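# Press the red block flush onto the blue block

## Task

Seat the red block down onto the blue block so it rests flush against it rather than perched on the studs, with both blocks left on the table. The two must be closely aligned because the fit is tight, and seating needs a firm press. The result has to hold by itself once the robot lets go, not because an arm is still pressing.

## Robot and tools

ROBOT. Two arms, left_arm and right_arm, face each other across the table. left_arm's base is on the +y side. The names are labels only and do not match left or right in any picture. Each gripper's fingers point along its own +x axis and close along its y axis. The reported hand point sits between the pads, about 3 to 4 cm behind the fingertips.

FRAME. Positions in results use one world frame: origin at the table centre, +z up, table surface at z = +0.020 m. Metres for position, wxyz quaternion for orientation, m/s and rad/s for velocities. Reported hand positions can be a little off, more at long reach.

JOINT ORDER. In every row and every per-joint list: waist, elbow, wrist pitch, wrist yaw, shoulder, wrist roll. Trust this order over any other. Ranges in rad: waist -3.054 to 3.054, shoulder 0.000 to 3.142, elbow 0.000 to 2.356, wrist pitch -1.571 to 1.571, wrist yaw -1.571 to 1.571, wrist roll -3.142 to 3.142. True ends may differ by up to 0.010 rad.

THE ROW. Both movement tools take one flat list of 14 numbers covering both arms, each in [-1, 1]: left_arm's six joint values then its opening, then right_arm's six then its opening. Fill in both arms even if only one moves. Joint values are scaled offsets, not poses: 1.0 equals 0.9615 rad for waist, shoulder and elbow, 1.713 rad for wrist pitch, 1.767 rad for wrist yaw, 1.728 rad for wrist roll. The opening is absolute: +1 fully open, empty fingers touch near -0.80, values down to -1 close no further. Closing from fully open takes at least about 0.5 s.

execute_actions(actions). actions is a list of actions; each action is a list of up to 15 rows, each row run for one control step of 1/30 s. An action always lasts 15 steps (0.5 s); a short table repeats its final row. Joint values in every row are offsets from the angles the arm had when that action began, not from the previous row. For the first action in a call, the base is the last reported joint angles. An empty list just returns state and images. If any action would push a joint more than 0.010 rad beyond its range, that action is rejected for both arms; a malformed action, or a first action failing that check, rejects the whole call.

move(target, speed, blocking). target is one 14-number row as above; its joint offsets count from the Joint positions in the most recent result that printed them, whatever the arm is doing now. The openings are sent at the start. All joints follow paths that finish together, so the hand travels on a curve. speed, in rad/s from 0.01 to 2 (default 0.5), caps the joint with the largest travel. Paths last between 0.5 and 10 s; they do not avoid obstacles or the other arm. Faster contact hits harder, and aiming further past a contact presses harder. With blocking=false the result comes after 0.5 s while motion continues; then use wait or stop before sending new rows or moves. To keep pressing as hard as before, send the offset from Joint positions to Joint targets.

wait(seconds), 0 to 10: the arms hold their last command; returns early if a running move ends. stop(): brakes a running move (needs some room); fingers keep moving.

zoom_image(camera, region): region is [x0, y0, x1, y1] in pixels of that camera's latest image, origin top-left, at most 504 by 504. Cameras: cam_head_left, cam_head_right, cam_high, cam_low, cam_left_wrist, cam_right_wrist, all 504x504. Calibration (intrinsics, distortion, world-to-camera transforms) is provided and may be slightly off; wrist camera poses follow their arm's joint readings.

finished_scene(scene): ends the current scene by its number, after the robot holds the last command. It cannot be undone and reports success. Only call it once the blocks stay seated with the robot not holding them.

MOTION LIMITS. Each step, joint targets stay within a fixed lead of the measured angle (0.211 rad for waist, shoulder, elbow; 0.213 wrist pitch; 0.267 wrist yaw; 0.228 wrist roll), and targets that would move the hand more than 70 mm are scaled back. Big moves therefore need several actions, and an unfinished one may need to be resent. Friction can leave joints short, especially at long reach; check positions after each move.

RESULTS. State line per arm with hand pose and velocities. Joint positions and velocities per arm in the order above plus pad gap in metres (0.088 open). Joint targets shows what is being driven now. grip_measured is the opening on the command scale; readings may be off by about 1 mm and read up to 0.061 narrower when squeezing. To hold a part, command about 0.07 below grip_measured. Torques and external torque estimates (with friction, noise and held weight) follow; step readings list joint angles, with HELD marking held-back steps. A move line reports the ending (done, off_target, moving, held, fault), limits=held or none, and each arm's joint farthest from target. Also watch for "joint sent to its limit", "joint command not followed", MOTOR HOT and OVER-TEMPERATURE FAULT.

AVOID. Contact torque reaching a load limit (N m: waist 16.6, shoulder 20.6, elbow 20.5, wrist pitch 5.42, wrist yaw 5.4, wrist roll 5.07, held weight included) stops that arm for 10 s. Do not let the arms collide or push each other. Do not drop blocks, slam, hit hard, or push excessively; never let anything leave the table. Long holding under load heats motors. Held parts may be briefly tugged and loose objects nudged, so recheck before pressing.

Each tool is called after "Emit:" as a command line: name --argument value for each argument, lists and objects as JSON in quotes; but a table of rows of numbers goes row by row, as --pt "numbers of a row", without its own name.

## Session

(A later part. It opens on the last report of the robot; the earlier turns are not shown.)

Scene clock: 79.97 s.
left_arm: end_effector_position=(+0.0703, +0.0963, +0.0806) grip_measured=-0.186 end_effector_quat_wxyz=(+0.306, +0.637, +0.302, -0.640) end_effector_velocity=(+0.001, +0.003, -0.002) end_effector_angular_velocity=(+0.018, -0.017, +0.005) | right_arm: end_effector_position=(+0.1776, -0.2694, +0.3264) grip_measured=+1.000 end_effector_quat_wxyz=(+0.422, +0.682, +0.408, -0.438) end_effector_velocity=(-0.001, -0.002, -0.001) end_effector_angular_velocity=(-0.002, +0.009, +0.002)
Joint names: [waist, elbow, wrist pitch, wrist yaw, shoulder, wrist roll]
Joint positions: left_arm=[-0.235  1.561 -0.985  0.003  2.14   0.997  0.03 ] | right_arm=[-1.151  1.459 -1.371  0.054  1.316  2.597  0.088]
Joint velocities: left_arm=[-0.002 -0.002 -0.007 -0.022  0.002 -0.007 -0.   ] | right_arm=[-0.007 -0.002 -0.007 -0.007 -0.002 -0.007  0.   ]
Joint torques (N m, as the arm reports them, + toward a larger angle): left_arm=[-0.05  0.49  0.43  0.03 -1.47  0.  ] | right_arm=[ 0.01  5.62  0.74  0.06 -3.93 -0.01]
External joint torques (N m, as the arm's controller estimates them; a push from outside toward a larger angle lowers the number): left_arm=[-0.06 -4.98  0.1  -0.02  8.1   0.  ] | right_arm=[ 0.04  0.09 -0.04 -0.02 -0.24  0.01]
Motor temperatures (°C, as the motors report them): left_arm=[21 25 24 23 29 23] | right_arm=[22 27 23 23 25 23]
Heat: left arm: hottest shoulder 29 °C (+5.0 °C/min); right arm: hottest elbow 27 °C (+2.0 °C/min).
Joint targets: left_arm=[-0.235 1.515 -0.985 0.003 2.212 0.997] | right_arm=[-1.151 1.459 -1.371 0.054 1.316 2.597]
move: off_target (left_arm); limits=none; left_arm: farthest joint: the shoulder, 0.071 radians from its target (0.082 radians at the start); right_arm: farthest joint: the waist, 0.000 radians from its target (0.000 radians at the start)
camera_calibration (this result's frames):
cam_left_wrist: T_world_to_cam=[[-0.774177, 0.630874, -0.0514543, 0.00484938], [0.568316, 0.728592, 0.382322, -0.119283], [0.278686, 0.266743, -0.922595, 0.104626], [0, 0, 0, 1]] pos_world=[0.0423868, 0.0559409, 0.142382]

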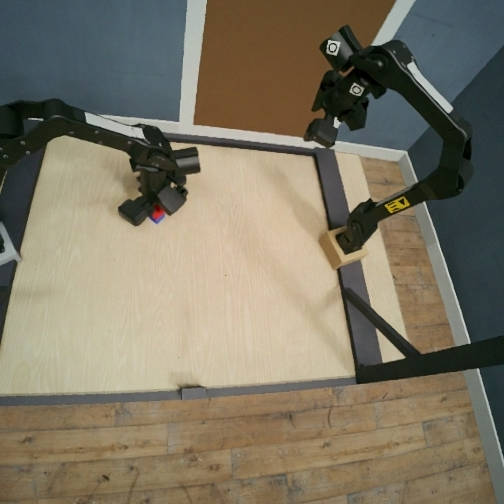

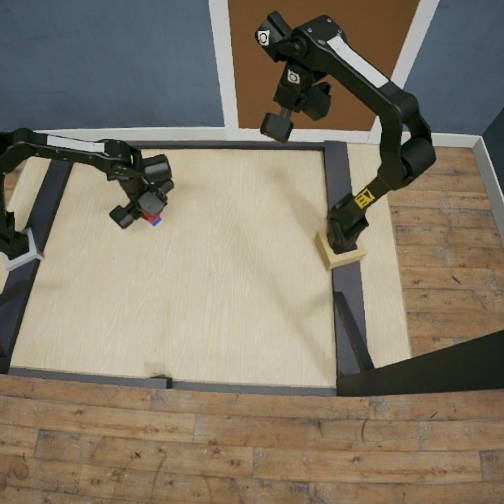

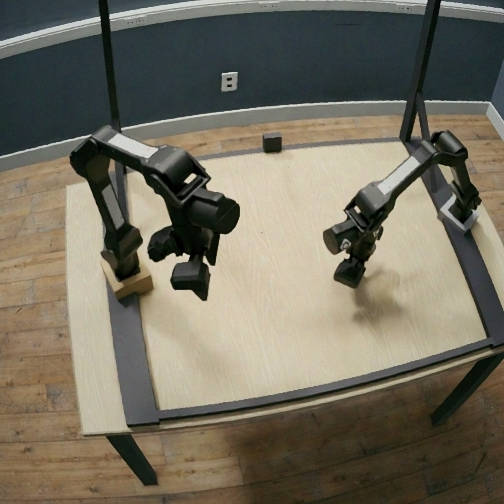

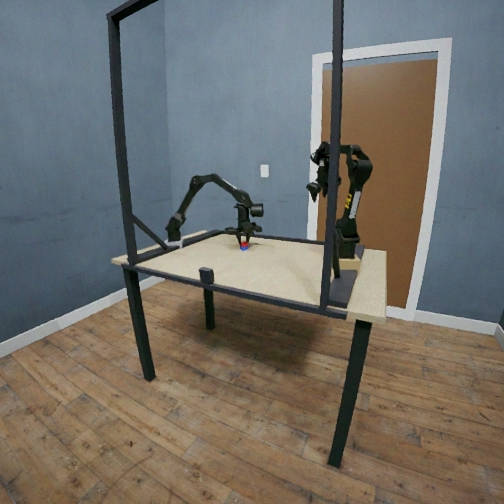

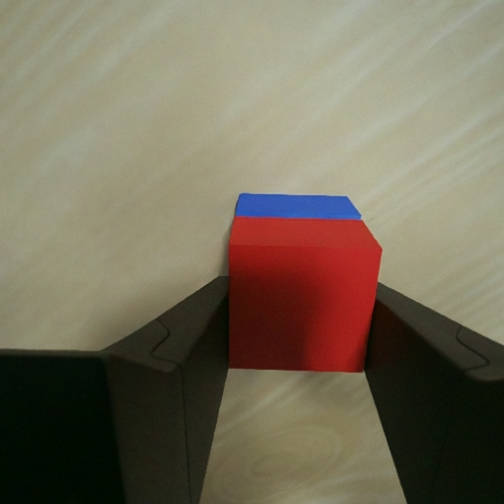

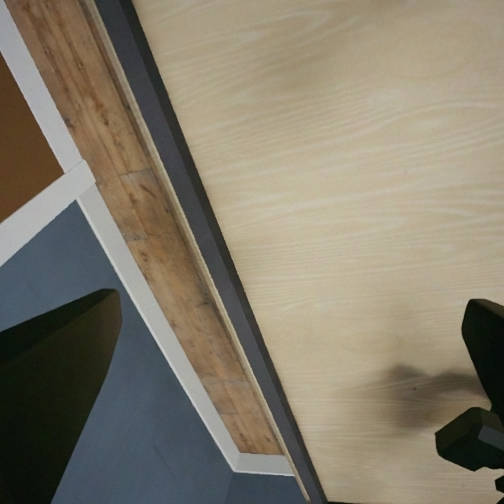

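Emit:
execute_actions --actions '[[[0,-0.055,0,0,0.085,0,-0.3,0,0,0,0,0,0,1]],[[0,-0.065,0.002,0,0.105,0,-0.3,0,0,0,0,0,0,1]],[[0,-0.078,0.002,0,0.125,0,-0.3,0,0,0,0,0,0,1]]]'

Emit:
zoom_image --camera "cam_left_wrist" --region '[210,160,400,280]'

Scene clock: 84.97 s.
left_arm: end_effector_position=(+0.0699, +0.0986, +0.0749) grip_measured=-0.186 end_effector_quat_wxyz=(+0.301, +0.638, +0.308, -0.639) end_effector_velocity=(+0.000, -0.001, +0.000) end_effector_angular_velocity=(-0.005, -0.009, +0.019) | right_arm: end_effector_position=(+0.1776, -0.2694, +0.3264) grip_measured=+1.000 end_effector_quat_wxyz=(+0.422, +0.682, +0.408, -0.438) end_effector_velocity=(-0.002, -0.001, -0.001) end_effector_angular_velocity=(+0.002, +0.011, -0.007)
Joint names: [waist, elbow, wrist pitch, wrist yaw, shoulder, wrist roll]
Joint positions: left_arm=[-0.234  1.556 -0.984  0.003  2.152  0.997  0.03 ] | right_arm=[-1.151  1.459 -1.371  0.054  1.316  2.597  0.088]
Joint velocities: left_arm=[-0.002 -0.002  0.007 -0.007 -0.002 -0.022 -0.   ] | right_arm=[-0.002 -0.002 -0.007 -0.007 -0.002  0.007  0.   ]
Joint torques (N m, as the arm reports them, + toward a larger angle): left_arm=[-0.02 -3.03  0.61  0.08  3.85  0.08] | right_arm=[ 0.    5.63  0.73  0.06 -3.94 -0.01]
External joint torques (N m, as the arm's controller estimates them; a push from outside toward a larger angle lowers the number): left_arm=[-0.02 -8.45  0.31  0.03 13.47  0.08] | right_arm=[ 0.    0.13 -0.04 -0.01 -0.27  0.01]
External joint torques at the end of the 1st action: left_arm=[ 0.   -5.43  0.06 -0.03  9.2   0.06] | right_arm=[ 0.01  0.11 -0.03 -0.01 -0.23  0.01]
External joint torques at the end of the 2nd action: left_arm=[-0.13 -6.95  0.36  0.   11.27  0.03] | right_arm=[ 0.02  0.12 -0.04 -0.01 -0.26  0.01]
Motor temperatures (°C, as the motors report them): left_arm=[21 24 24 23 28 23] | right_arm=[22 27 23 23 25 23]
Heat: left arm: hottest shoulder 28 °C (+4.0 °C/min); right arm: hottest elbow 27 °C (+2.0 °C/min).
Joint targets: left_arm=[-0.234 1.483 -0.981 0.003 2.267 0.997] | right_arm=[-1.151 1.459 -1.371 0.054 1.316 2.597]
Step readings (joint positions; steps 1 to 15: 1st action; 16 to 30: 2nd action; 31 to 45: 3rd action):
0: left_arm=[-0.235 1.561 -0.985 0.003 2.140 0.997] | right_arm=[-1.151 1.459 -1.371 0.054 1.316 2.597]
1: left_arm=[-0.235 1.561 -0.985 0.003 2.141 0.997] | right_arm=[-1.151 1.459 -1.371 0.054 1.316 2.597]
2: left_arm=[-0.235 1.560 -0.985 0.003 2.142 0.997] | right_arm=[-1.151 1.459 -1.371 0.054 1.316 2.597]
4: left_arm=[-0.235 1.560 -0.985 0.003 2.142 0.997] | right_arm=[-1.151 1.459 -1.371 0.054 1.316 2.597]
8: left_arm=[-0.235 1.560 -0.985 0.003 2.142 0.997] | right_arm=[-1.151 1.459 -1.371 0.054 1.316 2.597]
15: left_arm=[-0.235 1.560 -0.985 0.003 2.142 0.997] | right_arm=[-1.151 1.459 -1.371 0.054 1.316 2.597]
16: left_arm=[-0.235 1.559 -0.985 0.003 2.145 0.997] | right_arm=[-1.151 1.459 -1.371 0.054 1.316 2.597]
17: left_arm=[-0.234 1.559 -0.985 0.003 2.146 0.997] | right_arm=[-1.151 1.459 -1.371 0.054 1.316 2.597]
19: left_arm=[-0.234 1.559 -0.985 0.003 2.146 0.997] | right_arm=[-1.151 1.459 -1.371 0.054 1.316 2.597]
23: left_arm=[-0.234 1.558 -0.985 0.003 2.147 0.997] | right_arm=[-1.151 1.459 -1.371 0.054 1.316 2.597]
30: left_arm=[-0.234 1.558 -0.985 0.003 2.147 0.997] | right_arm=[-1.151 1.459 -1.371 0.054 1.316 2.597]
31: left_arm=[-0.234 1.557 -0.984 0.003 2.149 0.997] | right_arm=[-1.151 1.459 -1.371 0.054 1.316 2.597]
32: left_arm=[-0.234 1.556 -0.984 0.003 2.151 0.997] | right_arm=[-1.151 1.459 -1.371 0.054 1.316 2.597]
34: left_arm=[-0.234 1.556 -0.984 0.003 2.151 0.997] | right_arm=[-1.151 1.459 -1.371 0.054 1.316 2.597]
38: left_arm=[-0.234 1.556 -0.984 0.003 2.152 0.997] | right_arm=[-1.151 1.459 -1.371 0.054 1.316 2.597]
45: Joint positions above
camera_calibration (this result's frames):
cam_left_wrist: T_world_to_cam=[[-0.774861, 0.630957, -0.0385164, 0.00184669], [0.569501, 0.723234, 0.390641, -0.118768], [0.274335, 0.280758, -0.919737, 0.0975471], [0, 0, 0, 1]] pos_world=[0.0423091, 0.0573451, 0.136185]

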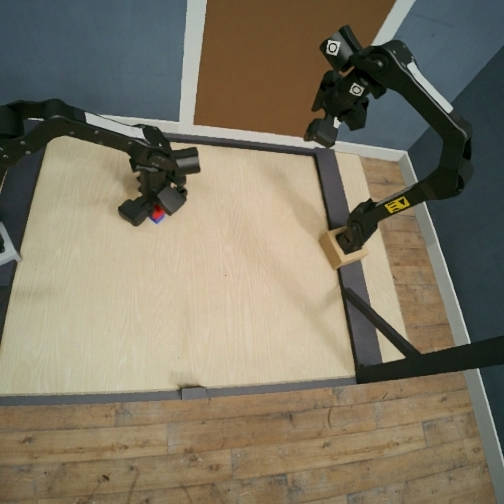

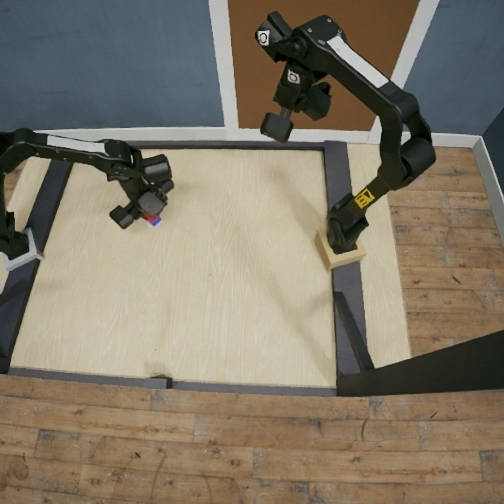

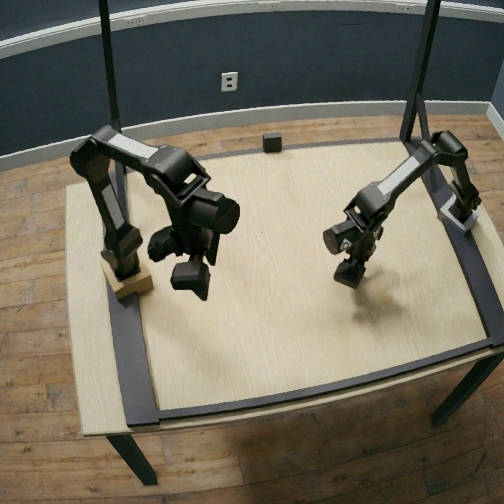

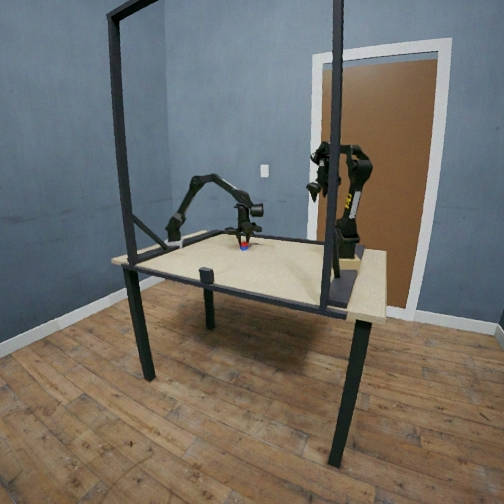

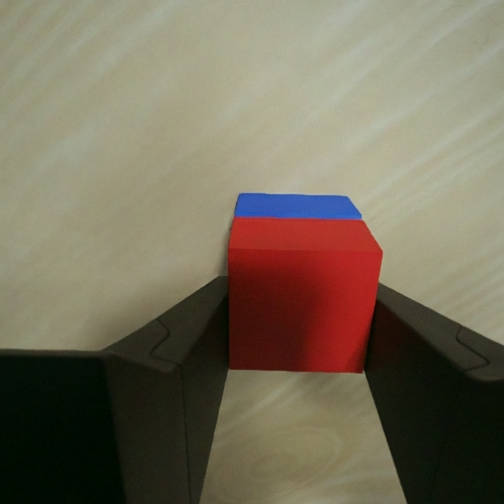

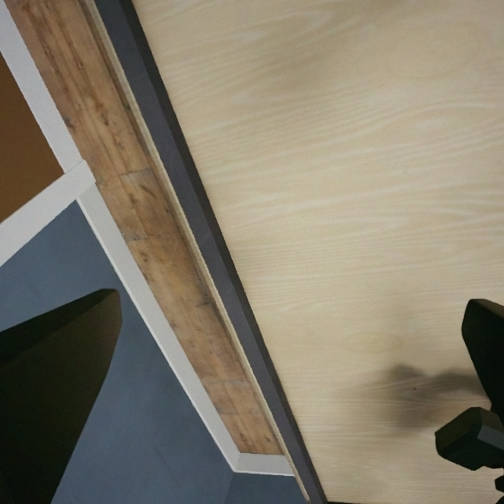

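Region (210, 160, 400, 280) of cam_left_wrist's 504x504 image, scaled by 2.653, with more detail than that image has; it fills the top 318 rows of this view, and the rest is white.

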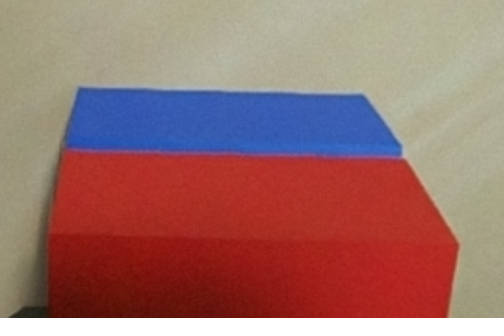

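Emit:
move --target '[0,0.015,0,0,-0.02,0,-0.26,0,0,0,0,0,0,1]' --speed 0.05

Emit:
move --target '[0,0.012,0,0,-0.012,0,0.35,0,0,0,0,0,0,1]' --speed 0.05

Emit:
zoom_image --camera "cam_head_left" --region '[130,190,190,235]'

Emit:
zoom_image --camera "cam_low" --region '[225,230,265,260]'

Scene clock: 91.07 s.
left_arm: end_effector_position=(+0.0715, +0.0937, +0.0865) grip_measured=-0.186 end_effector_quat_wxyz=(+0.313, +0.636, +0.296, -0.640) end_effector_velocity=(-0.000, +0.002, +0.002) end_effector_angular_velocity=(+0.005, -0.006, +0.005) | right_arm: end_effector_position=(+0.1776, -0.2694, +0.3264) grip_measured=+1.000 end_effector_quat_wxyz=(+0.422, +0.682, +0.408, -0.438) end_effector_velocity=(-0.002, -0.001, -0.001) end_effector_angular_velocity=(-0.010, +0.003, +0.034)
Joint names: [waist, elbow, wrist pitch, wrist yaw, shoulder, wrist roll]
Joint positions: left_arm=[-0.234  1.567 -0.985  0.003  2.129  0.997  0.03 ] | right_arm=[-1.151  1.459 -1.371  0.054  1.316  2.597  0.088]
Joint velocities: left_arm=[-0.002 -0.002 -0.007 -0.007 -0.007 -0.007 -0.   ] | right_arm=[-0.002 -0.002 -0.007 -0.007 -0.002 -0.037  0.   ]
Joint torques (N m, as the arm reports them, + toward a larger angle): left_arm=[ 0.03  6.91  0.4   0.07 -9.53  0.03] | right_arm=[ 0.01  5.61  0.73  0.06 -3.93 -0.01]
External joint torques (N m, as the arm's controller estimates them; a push from outside toward a larger angle lowers the number): left_arm=[0.02 1.39 0.05 0.02 0.07 0.03] | right_arm=[ 0.01  0.11 -0.04 -0.01 -0.25  0.01]
Motor temperatures (°C, as the motors report them): left_arm=[21 24 24 23 27 23] | right_arm=[22 27 23 23 25 23]
Heat: left arm: hottest shoulder 27 °C (+2.0 °C/min); right arm: hottest elbow 27 °C (+1.0 °C/min).
Joint targets: left_arm=[-0.234 1.570 -0.984 0.003 2.133 0.997] | right_arm=[-1.151 1.459 -1.371 0.054 1.316 2.597]
move: done; limits=none; left_arm: farthest joint: the shoulder, 0.004 radians from its target (0.019 radians at the start); right_arm: farthest joint: the waist, 0.000 radians from its target (0.000 radians at the start)
camera_calibration (this result's frames):
cam_left_wrist: T_world_to_cam=[[-0.774303, 0.629254, -0.067032, 0.00920358], [0.565467, 0.735557, 0.373099, -0.120037], [0.28408, 0.250987, -0.925367, 0.111755], [0, 0, 0, 1]] pos_world=[0.0432557, 0.0544532, 0.148817]

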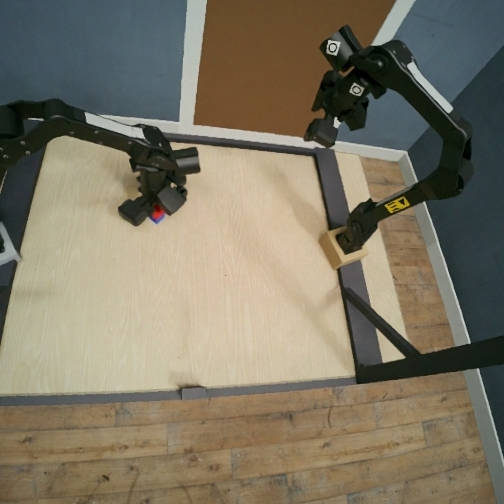

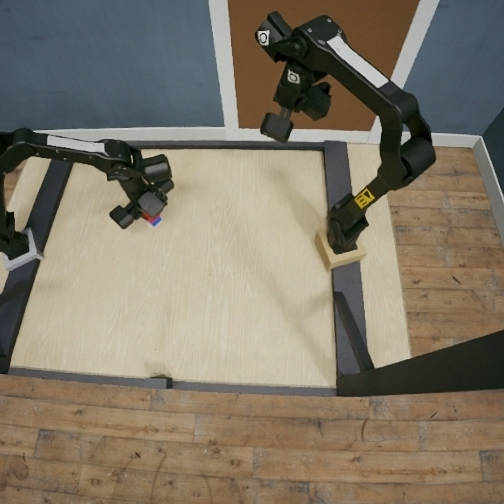

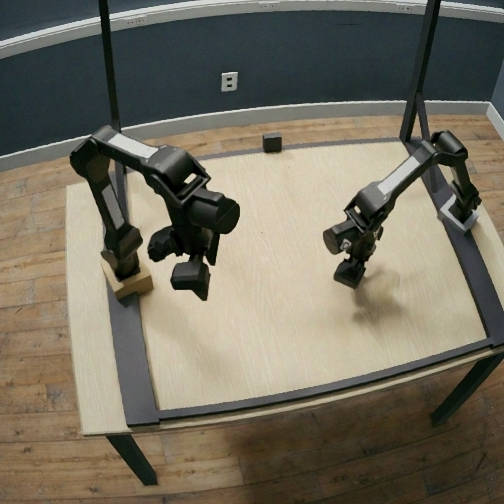

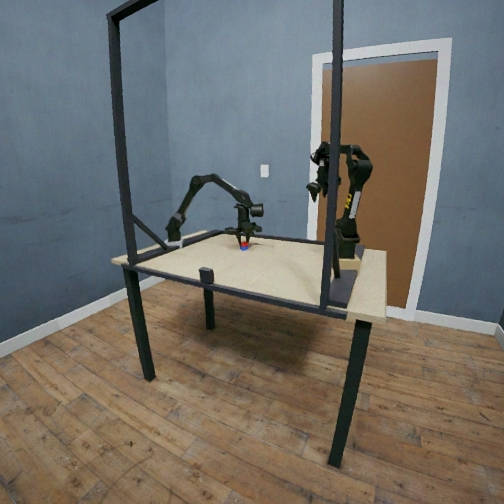

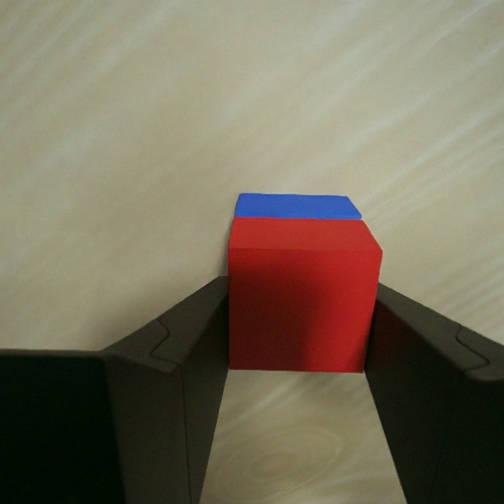

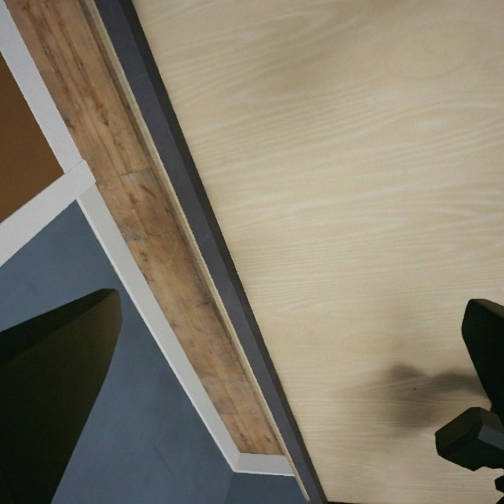

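Scene clock: 91.77 s.
left_arm: end_effector_position=(+0.0716, +0.0934, +0.0871) grip_measured=+0.346 end_effector_quat_wxyz=(+0.314, +0.636, +0.295, -0.640) end_effector_velocity=(-0.003, +0.001, +0.002) end_effector_angular_velocity=(+0.000, +0.008, -0.010) | right_arm: end_effector_position=(+0.1776, -0.2694, +0.3264) grip_measured=+1.000 end_effector_quat_wxyz=(+0.422, +0.682, +0.408, -0.438) end_effector_velocity=(-0.002, -0.002, +0.000) end_effector_angular_velocity=(+0.006, +0.008, -0.007)
Joint names: [waist, elbow, wrist pitch, wrist yaw, shoulder, wrist roll]
Joint positions: left_arm=[-0.234  1.568 -0.985  0.003  2.127  0.997  0.056] | right_arm=[-1.151  1.459 -1.371  0.054  1.316  2.597  0.088]
Joint velocities: left_arm=[-0.002 -0.002 -0.007  0.007 -0.007  0.007  0.001] | right_arm=[-0.002 -0.002 -0.007 -0.007 -0.007  0.007  0.   ]
Joint torques (N m, as the arm reports them, + toward a larger angle): left_arm=[  0.12   8.     0.38   0.   -11.43   0.03] | right_arm=[ 0.01  5.61  0.73  0.06 -3.94  0.  ]
External joint torques (N m, as the arm's controller estimates them; a push from outside toward a larger angle lowers the number): left_arm=[ 0.14  2.48  0.03 -0.06 -1.82  0.03] | right_arm=[ 0.01  0.09 -0.04 -0.01 -0.21  0.01]
Motor temperatures (°C, as the motors report them): left_arm=[21 24 24 23 27 23] | right_arm=[22 27 23 23 25 23]
Heat: left arm: hottest shoulder 27 °C (+2.0 °C/min); right arm: hottest elbow 27 °C (+1.0 °C/min).
Joint targets: left_arm=[-0.234 1.579 -0.985 0.003 2.117 0.997] | right_arm=[-1.151 1.459 -1.371 0.054 1.316 2.597]
move: off_target (left_arm); limits=none; left_arm: farthest joint: the elbow, 0.011 radians from its target (0.011 radians at the start); right_arm: farthest joint: the waist, 0.000 radians from its target (0.000 radians at the start)
camera_calibration (this result's frames):
cam_left_wrist: T_world_to_cam=[[-0.774263, 0.629131, -0.068632, 0.0096546], [0.565246, 0.736233, 0.3721, -0.120068], [0.284629, 0.249309, -0.925652, 0.112524], [0, 0, 0, 1]] pos_world=[0.0433155, 0.0542706, 0.149498]

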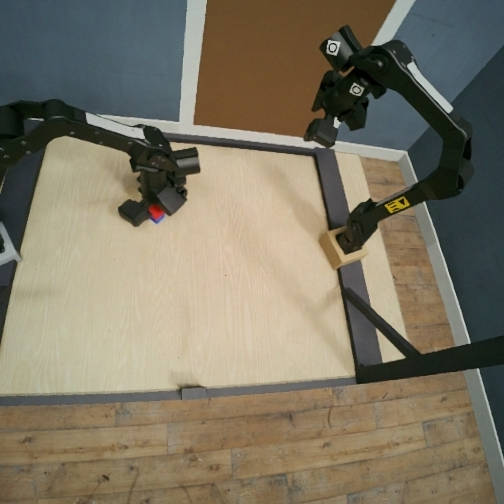

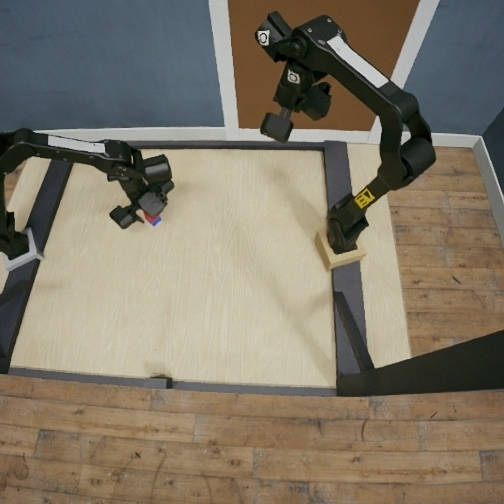

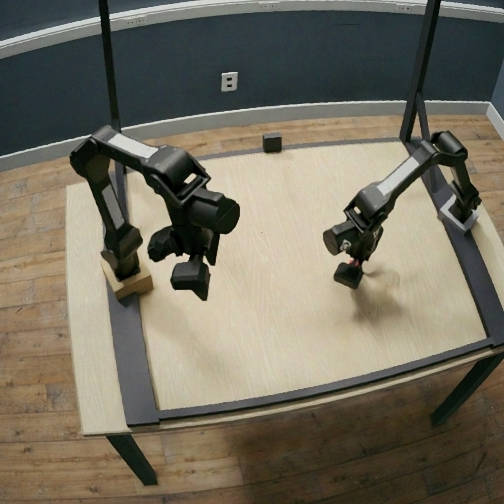

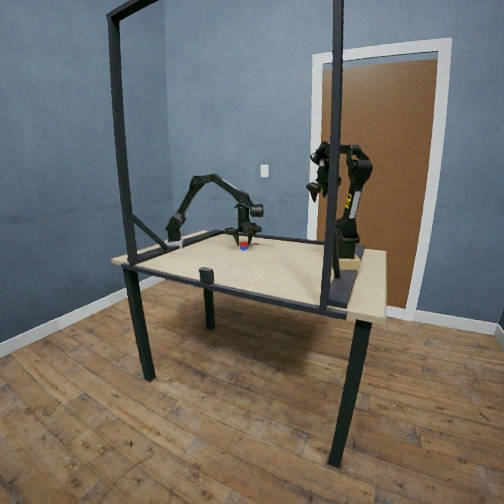

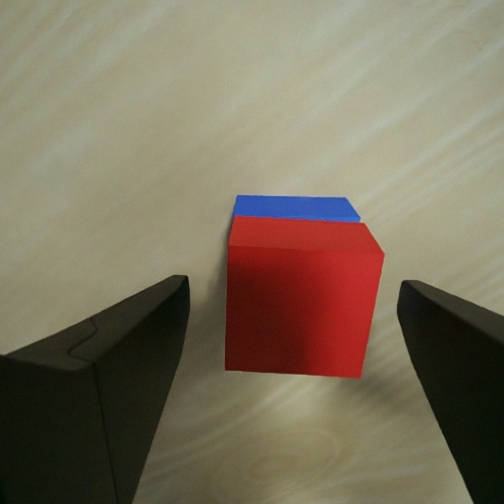

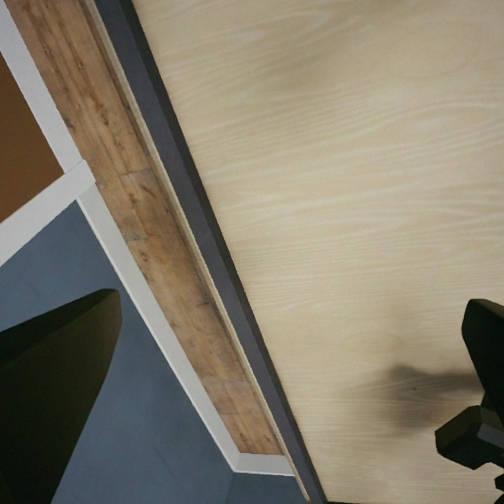

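Region (130, 190, 190, 235) of cam_head_left's 504x504 image, scaled by 8.400, with more detail than that image has; it fills the top 378 rows of this view, and the rest is white.

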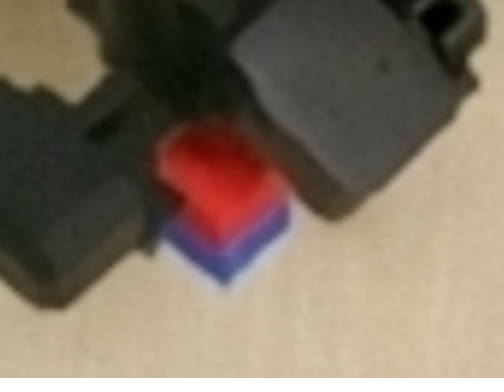

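Region (225, 230, 265, 260) of cam_low's 504x504 image, scaled by 12.600, with more detail than that image has; it fills the top 378 rows of this view, and the rest is white.

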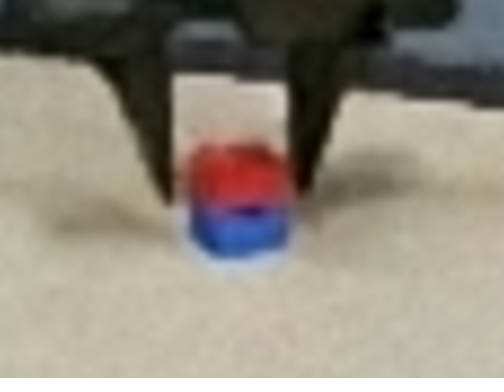

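Emit:
move --target '[0,-0.068,0.045,0,0.04,0,0.35,0,0,0,0,0,0,1]' --speed 0.1

Emit:
execute_actions --actions '[[[0,0,0,0,0,0,-0.05,0,0,0,0,0,0,1]],[[0,0,0,0,0,0,-0.21,0,0,0,0,0,0,1]],[[0,0,0,0,0,0,1,0,0,0,0,0,0,1]]]'

Emit:
move --target '[0,0,0,0,0,-0.911,1,0,0,0,0,0,0,1]' --speed 1.5

Scene clock: 100.93 s.
left_arm: end_effector_position=(+0.0713, +0.0943, +0.0672) grip_measured=+0.347 end_effector_quat_wxyz=(+0.315, +0.636, +0.294, -0.641) end_effector_velocity=(-0.001, +0.004, -0.003) end_effector_angular_velocity=(+0.018, -0.001, +0.005) | right_arm: end_effector_position=(+0.1776, -0.2694, +0.3264) grip_measured=+1.000 end_effector_quat_wxyz=(+0.422, +0.682, +0.408, -0.438) end_effector_velocity=(-0.002, -0.001, -0.001) end_effector_angular_velocity=(-0.006, +0.006, +0.021)
Joint names: [waist, elbow, wrist pitch, wrist yaw, shoulder, wrist roll]
Joint positions: left_arm=[-0.234  1.517 -0.91   0.003  2.148  0.997  0.056] | right_arm=[-1.151  1.459 -1.371  0.054  1.316  2.597  0.088]
Joint velocities: left_arm=[-0.002 -0.007 -0.007 -0.007  0.002 -0.007 -0.   ] | right_arm=[-0.002 -0.002 -0.007 -0.007 -0.002 -0.022  0.   ]
Joint torques (N m, as the arm reports them, + toward a larger angle): left_arm=[-0.15  4.45  0.54  0.02 -8.14  0.04] | right_arm=[ 0.01  5.62  0.73  0.06 -3.93  0.  ]
External joint torques (N m, as the arm's controller estimates them; a push from outside toward a larger angle lowers the number): left_arm=[-0.16 -0.91  0.18 -0.03  1.37  0.04] | right_arm=[ 0.01  0.12 -0.05 -0.01 -0.28  0.01]
Motor temperatures (°C, as the motors report them): left_arm=[21 25 24 23 29 23] | right_arm=[22 28 23 23 25 23]
Heat: left arm: hottest shoulder 29 °C (+3.0 °C/min); right arm: hottest elbow 28 °C (+2.0 °C/min).
Joint targets: left_arm=[-0.234 1.502 -0.908 0.003 2.166 0.997] | right_arm=[-1.151 1.459 -1.371 0.054 1.316 2.597]
move: off_target (left_arm); limits=none; left_arm: farthest joint: the shoulder, 0.017 radians from its target (0.038 radians at the start); right_arm: farthest joint: the waist, 0.000 radians from its target (0.000 radians at the start)
camera_calibration (this result's frames):
cam_left_wrist: T_world_to_cam=[[-0.774197, 0.628929, -0.0711915, 0.00767501], [0.564894, 0.737309, 0.3705, -0.113126], [0.285508, 0.246624, -0.9261, 0.0941709], [0, 0, 0, 1]] pos_world=[0.0429598, 0.0553573, 0.129671]

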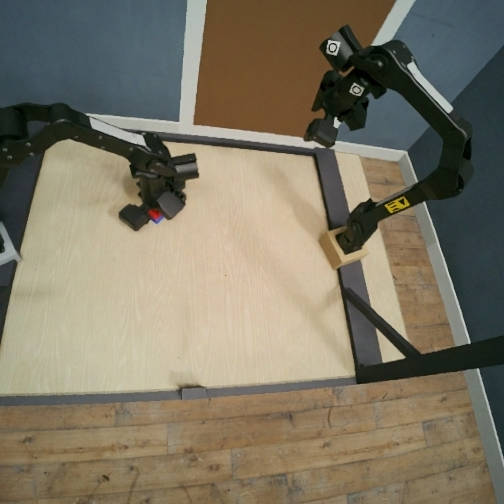

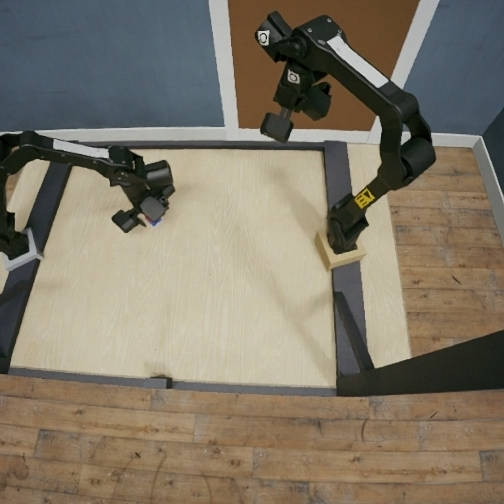

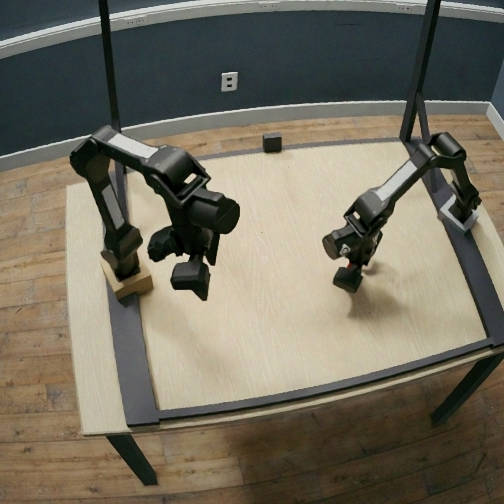

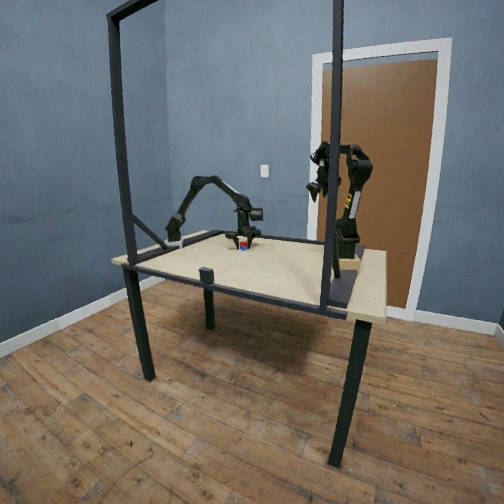

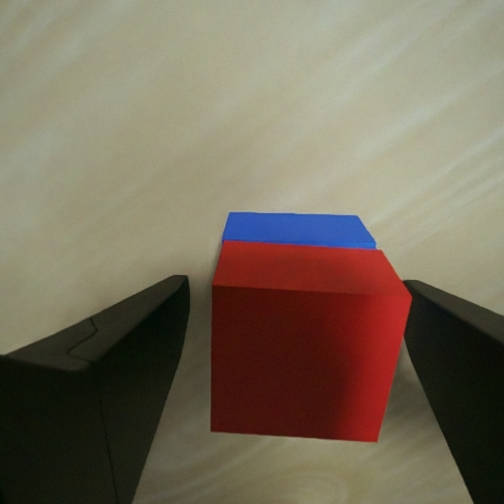

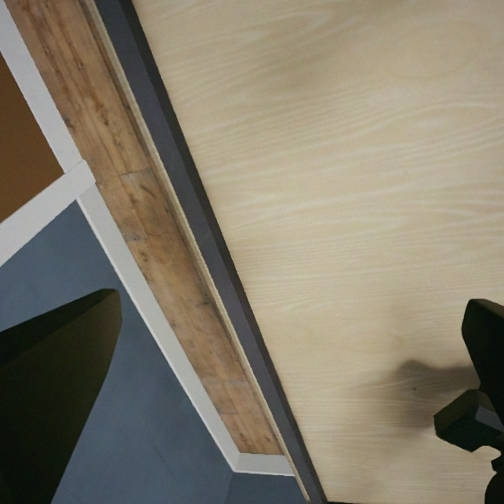

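Scene clock: 102.43 s.
left_arm: end_effector_position=(+0.0705, +0.0942, +0.0672) grip_measured=+0.979 end_effector_quat_wxyz=(+0.314, +0.636, +0.294, -0.641) end_effector_velocity=(-0.001, +0.003, -0.002) end_effector_angular_velocity=(+0.014, -0.003, -0.010) | right_arm: end_effector_position=(+0.1776, -0.2694, +0.3264) grip_measured=+1.000 end_effector_quat_wxyz=(+0.422, +0.682, +0.408, -0.438) end_effector_velocity=(-0.002, -0.001, -0.001) end_effector_angular_velocity=(-0.006, +0.006, +0.021)
Joint names: [waist, elbow, wrist pitch, wrist yaw, shoulder, wrist roll]
Joint positions: left_arm=[-0.236  1.517 -0.91   0.003  2.148  0.997  0.087] | right_arm=[-1.151  1.459 -1.371  0.054  1.316  2.597  0.088]
Joint velocities: left_arm=[-0.002 -0.002 -0.007 -0.007  0.002  0.007  0.007] | right_arm=[-0.002 -0.002 -0.007 -0.007 -0.002 -0.022  0.   ]
Joint torques (N m, as the arm reports them, + toward a larger angle): left_arm=[ -0.07   6.39   0.53   0.08 -10.11   0.04] | right_arm=[ 0.01  5.62  0.73  0.06 -3.93 -0.01]
External joint torques (N m, as the arm's controller estimates them; a push from outside toward a larger angle lowers the number): left_arm=[-0.13  1.01  0.17  0.03 -0.56  0.04] | right_arm=[ 0.01  0.12 -0.04 -0.01 -0.25  0.01]
External joint torques at the end of the 1st action: left_arm=[-0.11  0.94 -0.13 -0.03 -0.35  0.02] | right_arm=[ 0.01  0.12 -0.05 -0.01 -0.28  0.01]
External joint torques at the end of the 2nd action: left_arm=[ 0.03  0.94  0.01 -0.09 -0.8   0.02] | right_arm=[ 0.01  0.11 -0.01 -0.01 -0.15  0.01]
Motor temperatures (°C, as the motors report them): left_arm=[21 25 24 23 29 23] | right_arm=[22 28 23 23 25 23]
Heat: left arm: hottest shoulder 29 °C (+2.0 °C/min); right arm: hottest elbow 28 °C (+2.0 °C/min).
Joint targets: left_arm=[-0.234 1.517 -0.908 0.003 2.148 0.997] | right_arm=[-1.151 1.459 -1.371 0.054 1.316 2.597]
Step readings (joint positions; steps 1 to 15: 1st action; 16 to 30: 2nd action; 31 to 45: 3rd action):
0: left_arm=[-0.234 1.517 -0.910 0.003 2.148 0.997] | right_arm=[-1.151 1.459 -1.371 0.054 1.316 2.597]
1: left_arm=[-0.234 1.517 -0.909 0.003 2.148 0.997] | right_arm=[-1.151 1.459 -1.371 0.054 1.316 2.597]
2: left_arm=[-0.234 1.517 -0.908 0.003 2.148 0.997] | right_arm=[-1.151 1.459 -1.371 0.054 1.316 2.597]
4: left_arm=[-0.234 1.517 -0.908 0.003 2.148 0.997] | right_arm=[-1.151 1.459 -1.371 0.054 1.316 2.597]
8: left_arm=[-0.234 1.517 -0.908 0.003 2.148 0.997] | right_arm=[-1.151 1.459 -1.371 0.054 1.316 2.597]
15: left_arm=[-0.234 1.517 -0.908 0.003 2.148 0.997] | right_arm=[-1.151 1.459 -1.371 0.054 1.316 2.597]
16: left_arm=[-0.234 1.517 -0.908 0.003 2.148 0.997] | right_arm=[-1.151 1.459 -1.371 0.054 1.316 2.597]
17: left_arm=[-0.234 1.517 -0.908 0.003 2.148 0.997] | right_arm=[-1.151 1.459 -1.371 0.054 1.316 2.597]
19: left_arm=[-0.234 1.517 -0.908 0.003 2.148 0.997] | right_arm=[-1.151 1.459 -1.371 0.054 1.316 2.597]
23: left_arm=[-0.234 1.517 -0.908 0.003 2.148 0.997] | right_arm=[-1.151 1.459 -1.371 0.054 1.316 2.597]
30: left_arm=[-0.234 1.517 -0.908 0.003 2.148 0.997] | right_arm=[-1.151 1.459 -1.371 0.054 1.316 2.597]
31: left_arm=[-0.234 1.517 -0.908 0.003 2.148 0.997] | right_arm=[-1.151 1.459 -1.371 0.054 1.316 2.597]
32: left_arm=[-0.234 1.517 -0.909 0.003 2.148 0.997] | right_arm=[-1.151 1.459 -1.371 0.054 1.316 2.597]
34: left_arm=[-0.234 1.517 -0.910 0.003 2.148 0.997] | right_arm=[-1.151 1.459 -1.371 0.054 1.316 2.597]
38: left_arm=[-0.235 1.517 -0.911 0.003 2.148 0.997] | right_arm=[-1.151 1.459 -1.371 0.054 1.316 2.597]
45: Joint positions above
camera_calibration (this result's frames):
cam_left_wrist: T_world_to_cam=[[-0.773004, 0.63043, -0.0708716, 0.00694082], [0.566343, 0.736096, 0.3707, -0.112581], [0.285869, 0.246415, -0.926045, 0.0944148], [0, 0, 0, 1]] pos_world=[0.0421346, 0.0552298, 0.129658]

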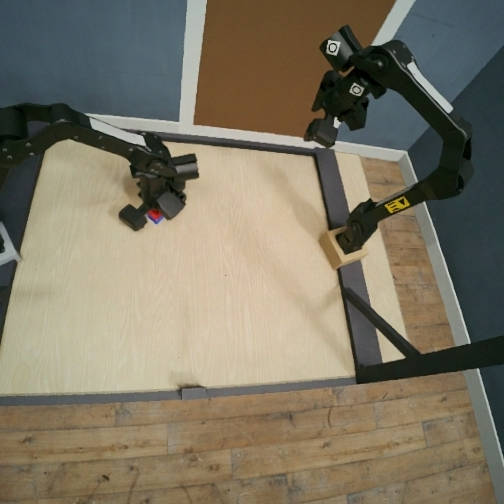

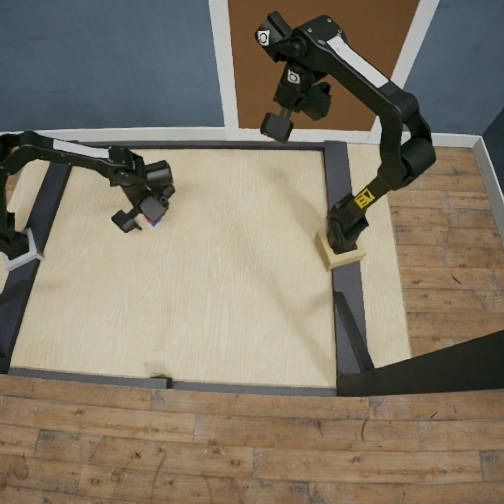

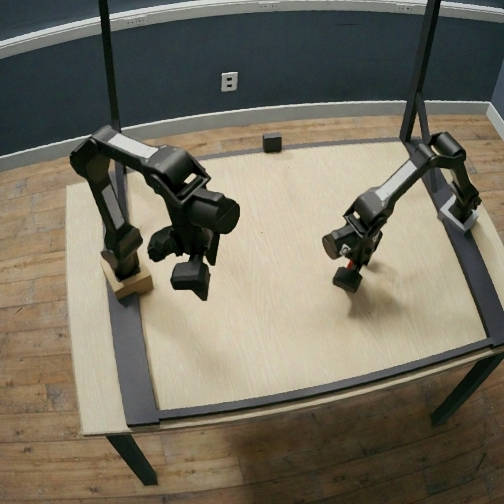

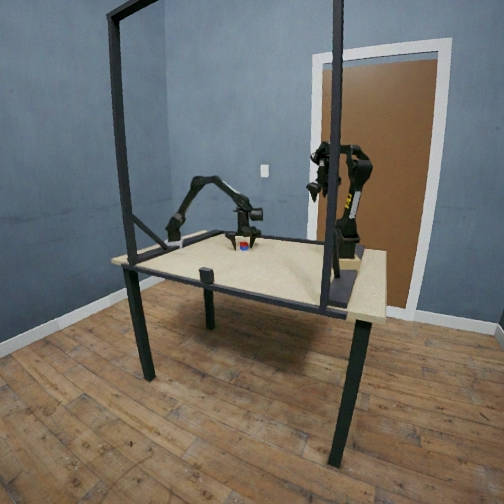

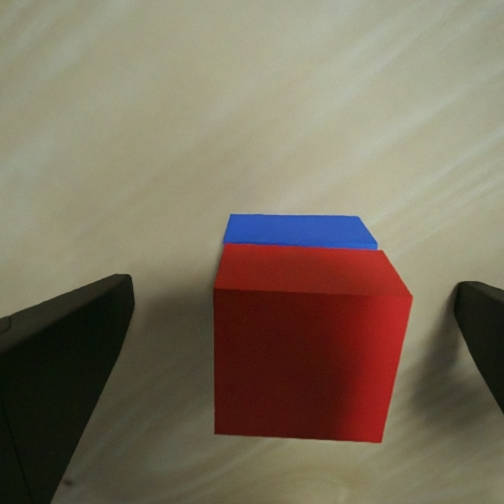

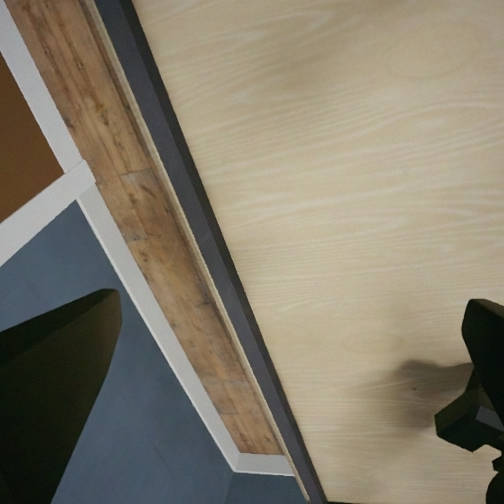

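Scene clock: 104.33 s.
left_arm: end_effector_position=(+0.0698, +0.0948, +0.0672) grip_measured=+0.991 end_effector_quat_wxyz=(+0.670, +0.229, +0.662, -0.246) end_effector_velocity=(+0.000, -0.001, +0.000) end_effector_angular_velocity=(-0.005, -0.009, +0.020) | right_arm: end_effector_position=(+0.1776, -0.2694, +0.3264) grip_measured=+1.000 end_effector_quat_wxyz=(+0.422, +0.682, +0.408, -0.438) end_effector_velocity=(-0.003, +0.001, -0.001) end_effector_angular_velocity=(+0.008, +0.018, +0.012)
Joint names: [waist, elbow, wrist pitch, wrist yaw, shoulder, wrist roll]
Joint positions: left_arm=[-0.236  1.517 -0.914  0.005  2.148 -0.571  0.088] | right_arm=[-1.151  1.459 -1.371  0.054  1.316  2.597  0.088]
Joint velocities: left_arm=[-0.002 -0.002  0.007 -0.007 -0.002 -0.022  0.   ] | right_arm=[-0.002 -0.002 -0.007 -0.022 -0.002 -0.007  0.   ]
Joint torques (N m, as the arm reports them, + toward a larger angle): left_arm=[  0.     6.42   0.69  -0.12 -10.1   -0.21] | right_arm=[ 0.    5.62  0.73  0.06 -3.93  0.  ]
External joint torques (N m, as the arm's controller estimates them; a push from outside toward a larger angle lowers the number): left_arm=[ 0.01  0.98  0.31 -0.08 -0.48 -0.21] | right_arm=[-0.01  0.12 -0.04 -0.01 -0.26  0.01]
Motor temperatures (°C, as the motors report them): left_arm=[21 25 24 23 29 23] | right_arm=[22 28 23 23 25 23]
Heat: left arm: hottest shoulder 29 °C (+2.0 °C/min); right arm: hottest elbow 28 °C (+2.0 °C/min).
Joint targets: left_arm=[-0.236 1.517 -0.910 0.003 2.148 -0.577] | right_arm=[-1.151 1.459 -1.371 0.054 1.316 2.597]
move: done; limits=none; left_arm: farthest joint: the wrist roll, 0.006 radians from its target (1.574 radians at the start); right_arm: farthest joint: the waist, 0.000 radians from its target (0.000 radians at the start)
camera_calibration (this result's frames):
cam_left_wrist: T_world_to_cam=[[-0.634316, -0.7725, -0.0297949, 0.126564], [-0.724535, 0.580606, 0.37141, -0.00785756], [-0.269615, 0.257179, -0.927991, 0.132318], [0, 0, 0, 1]] pos_world=[0.110263, 0.0683033, 0.129479]

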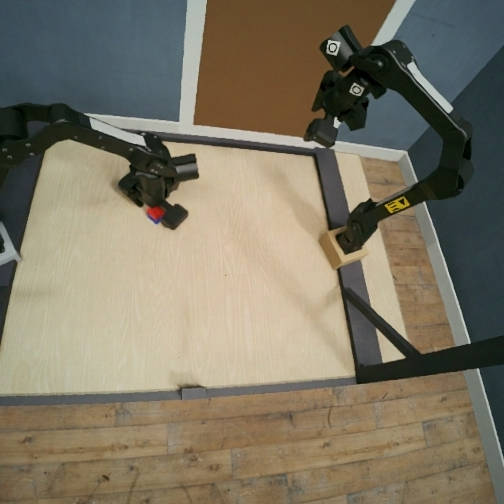

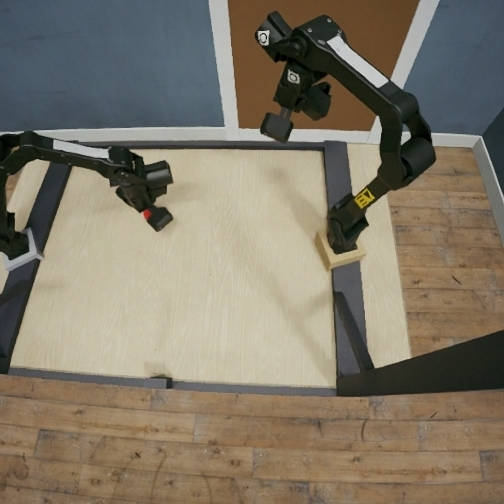

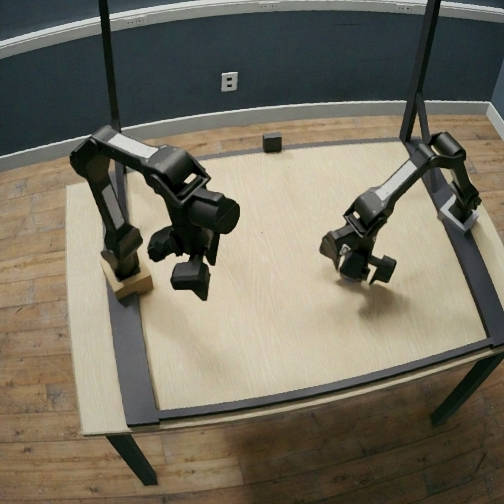

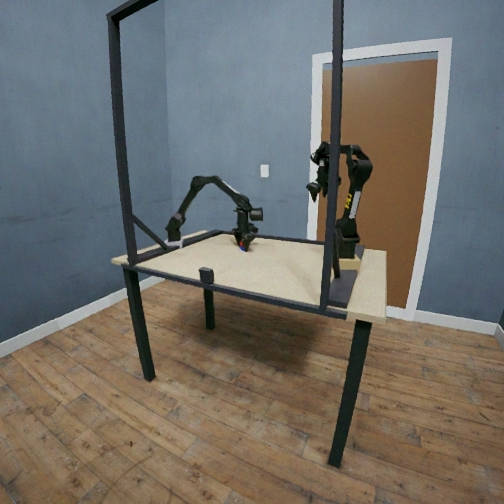

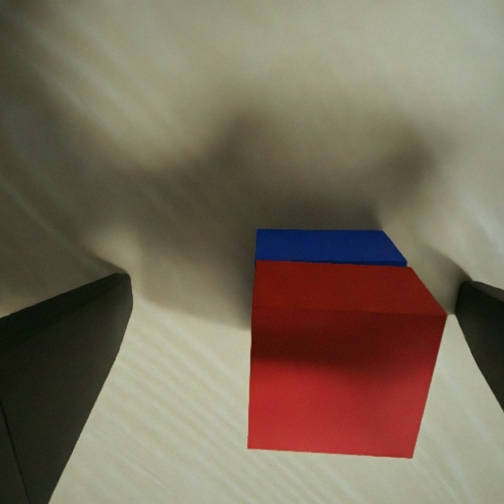

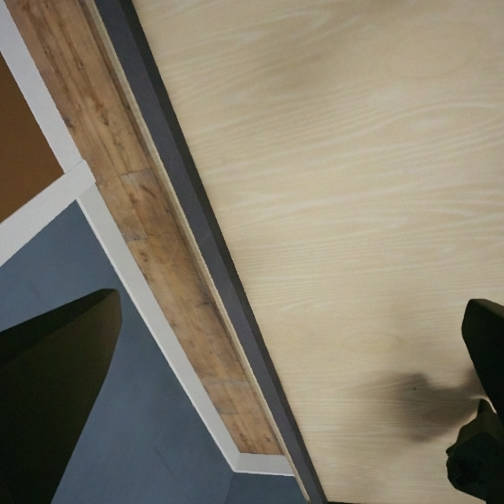

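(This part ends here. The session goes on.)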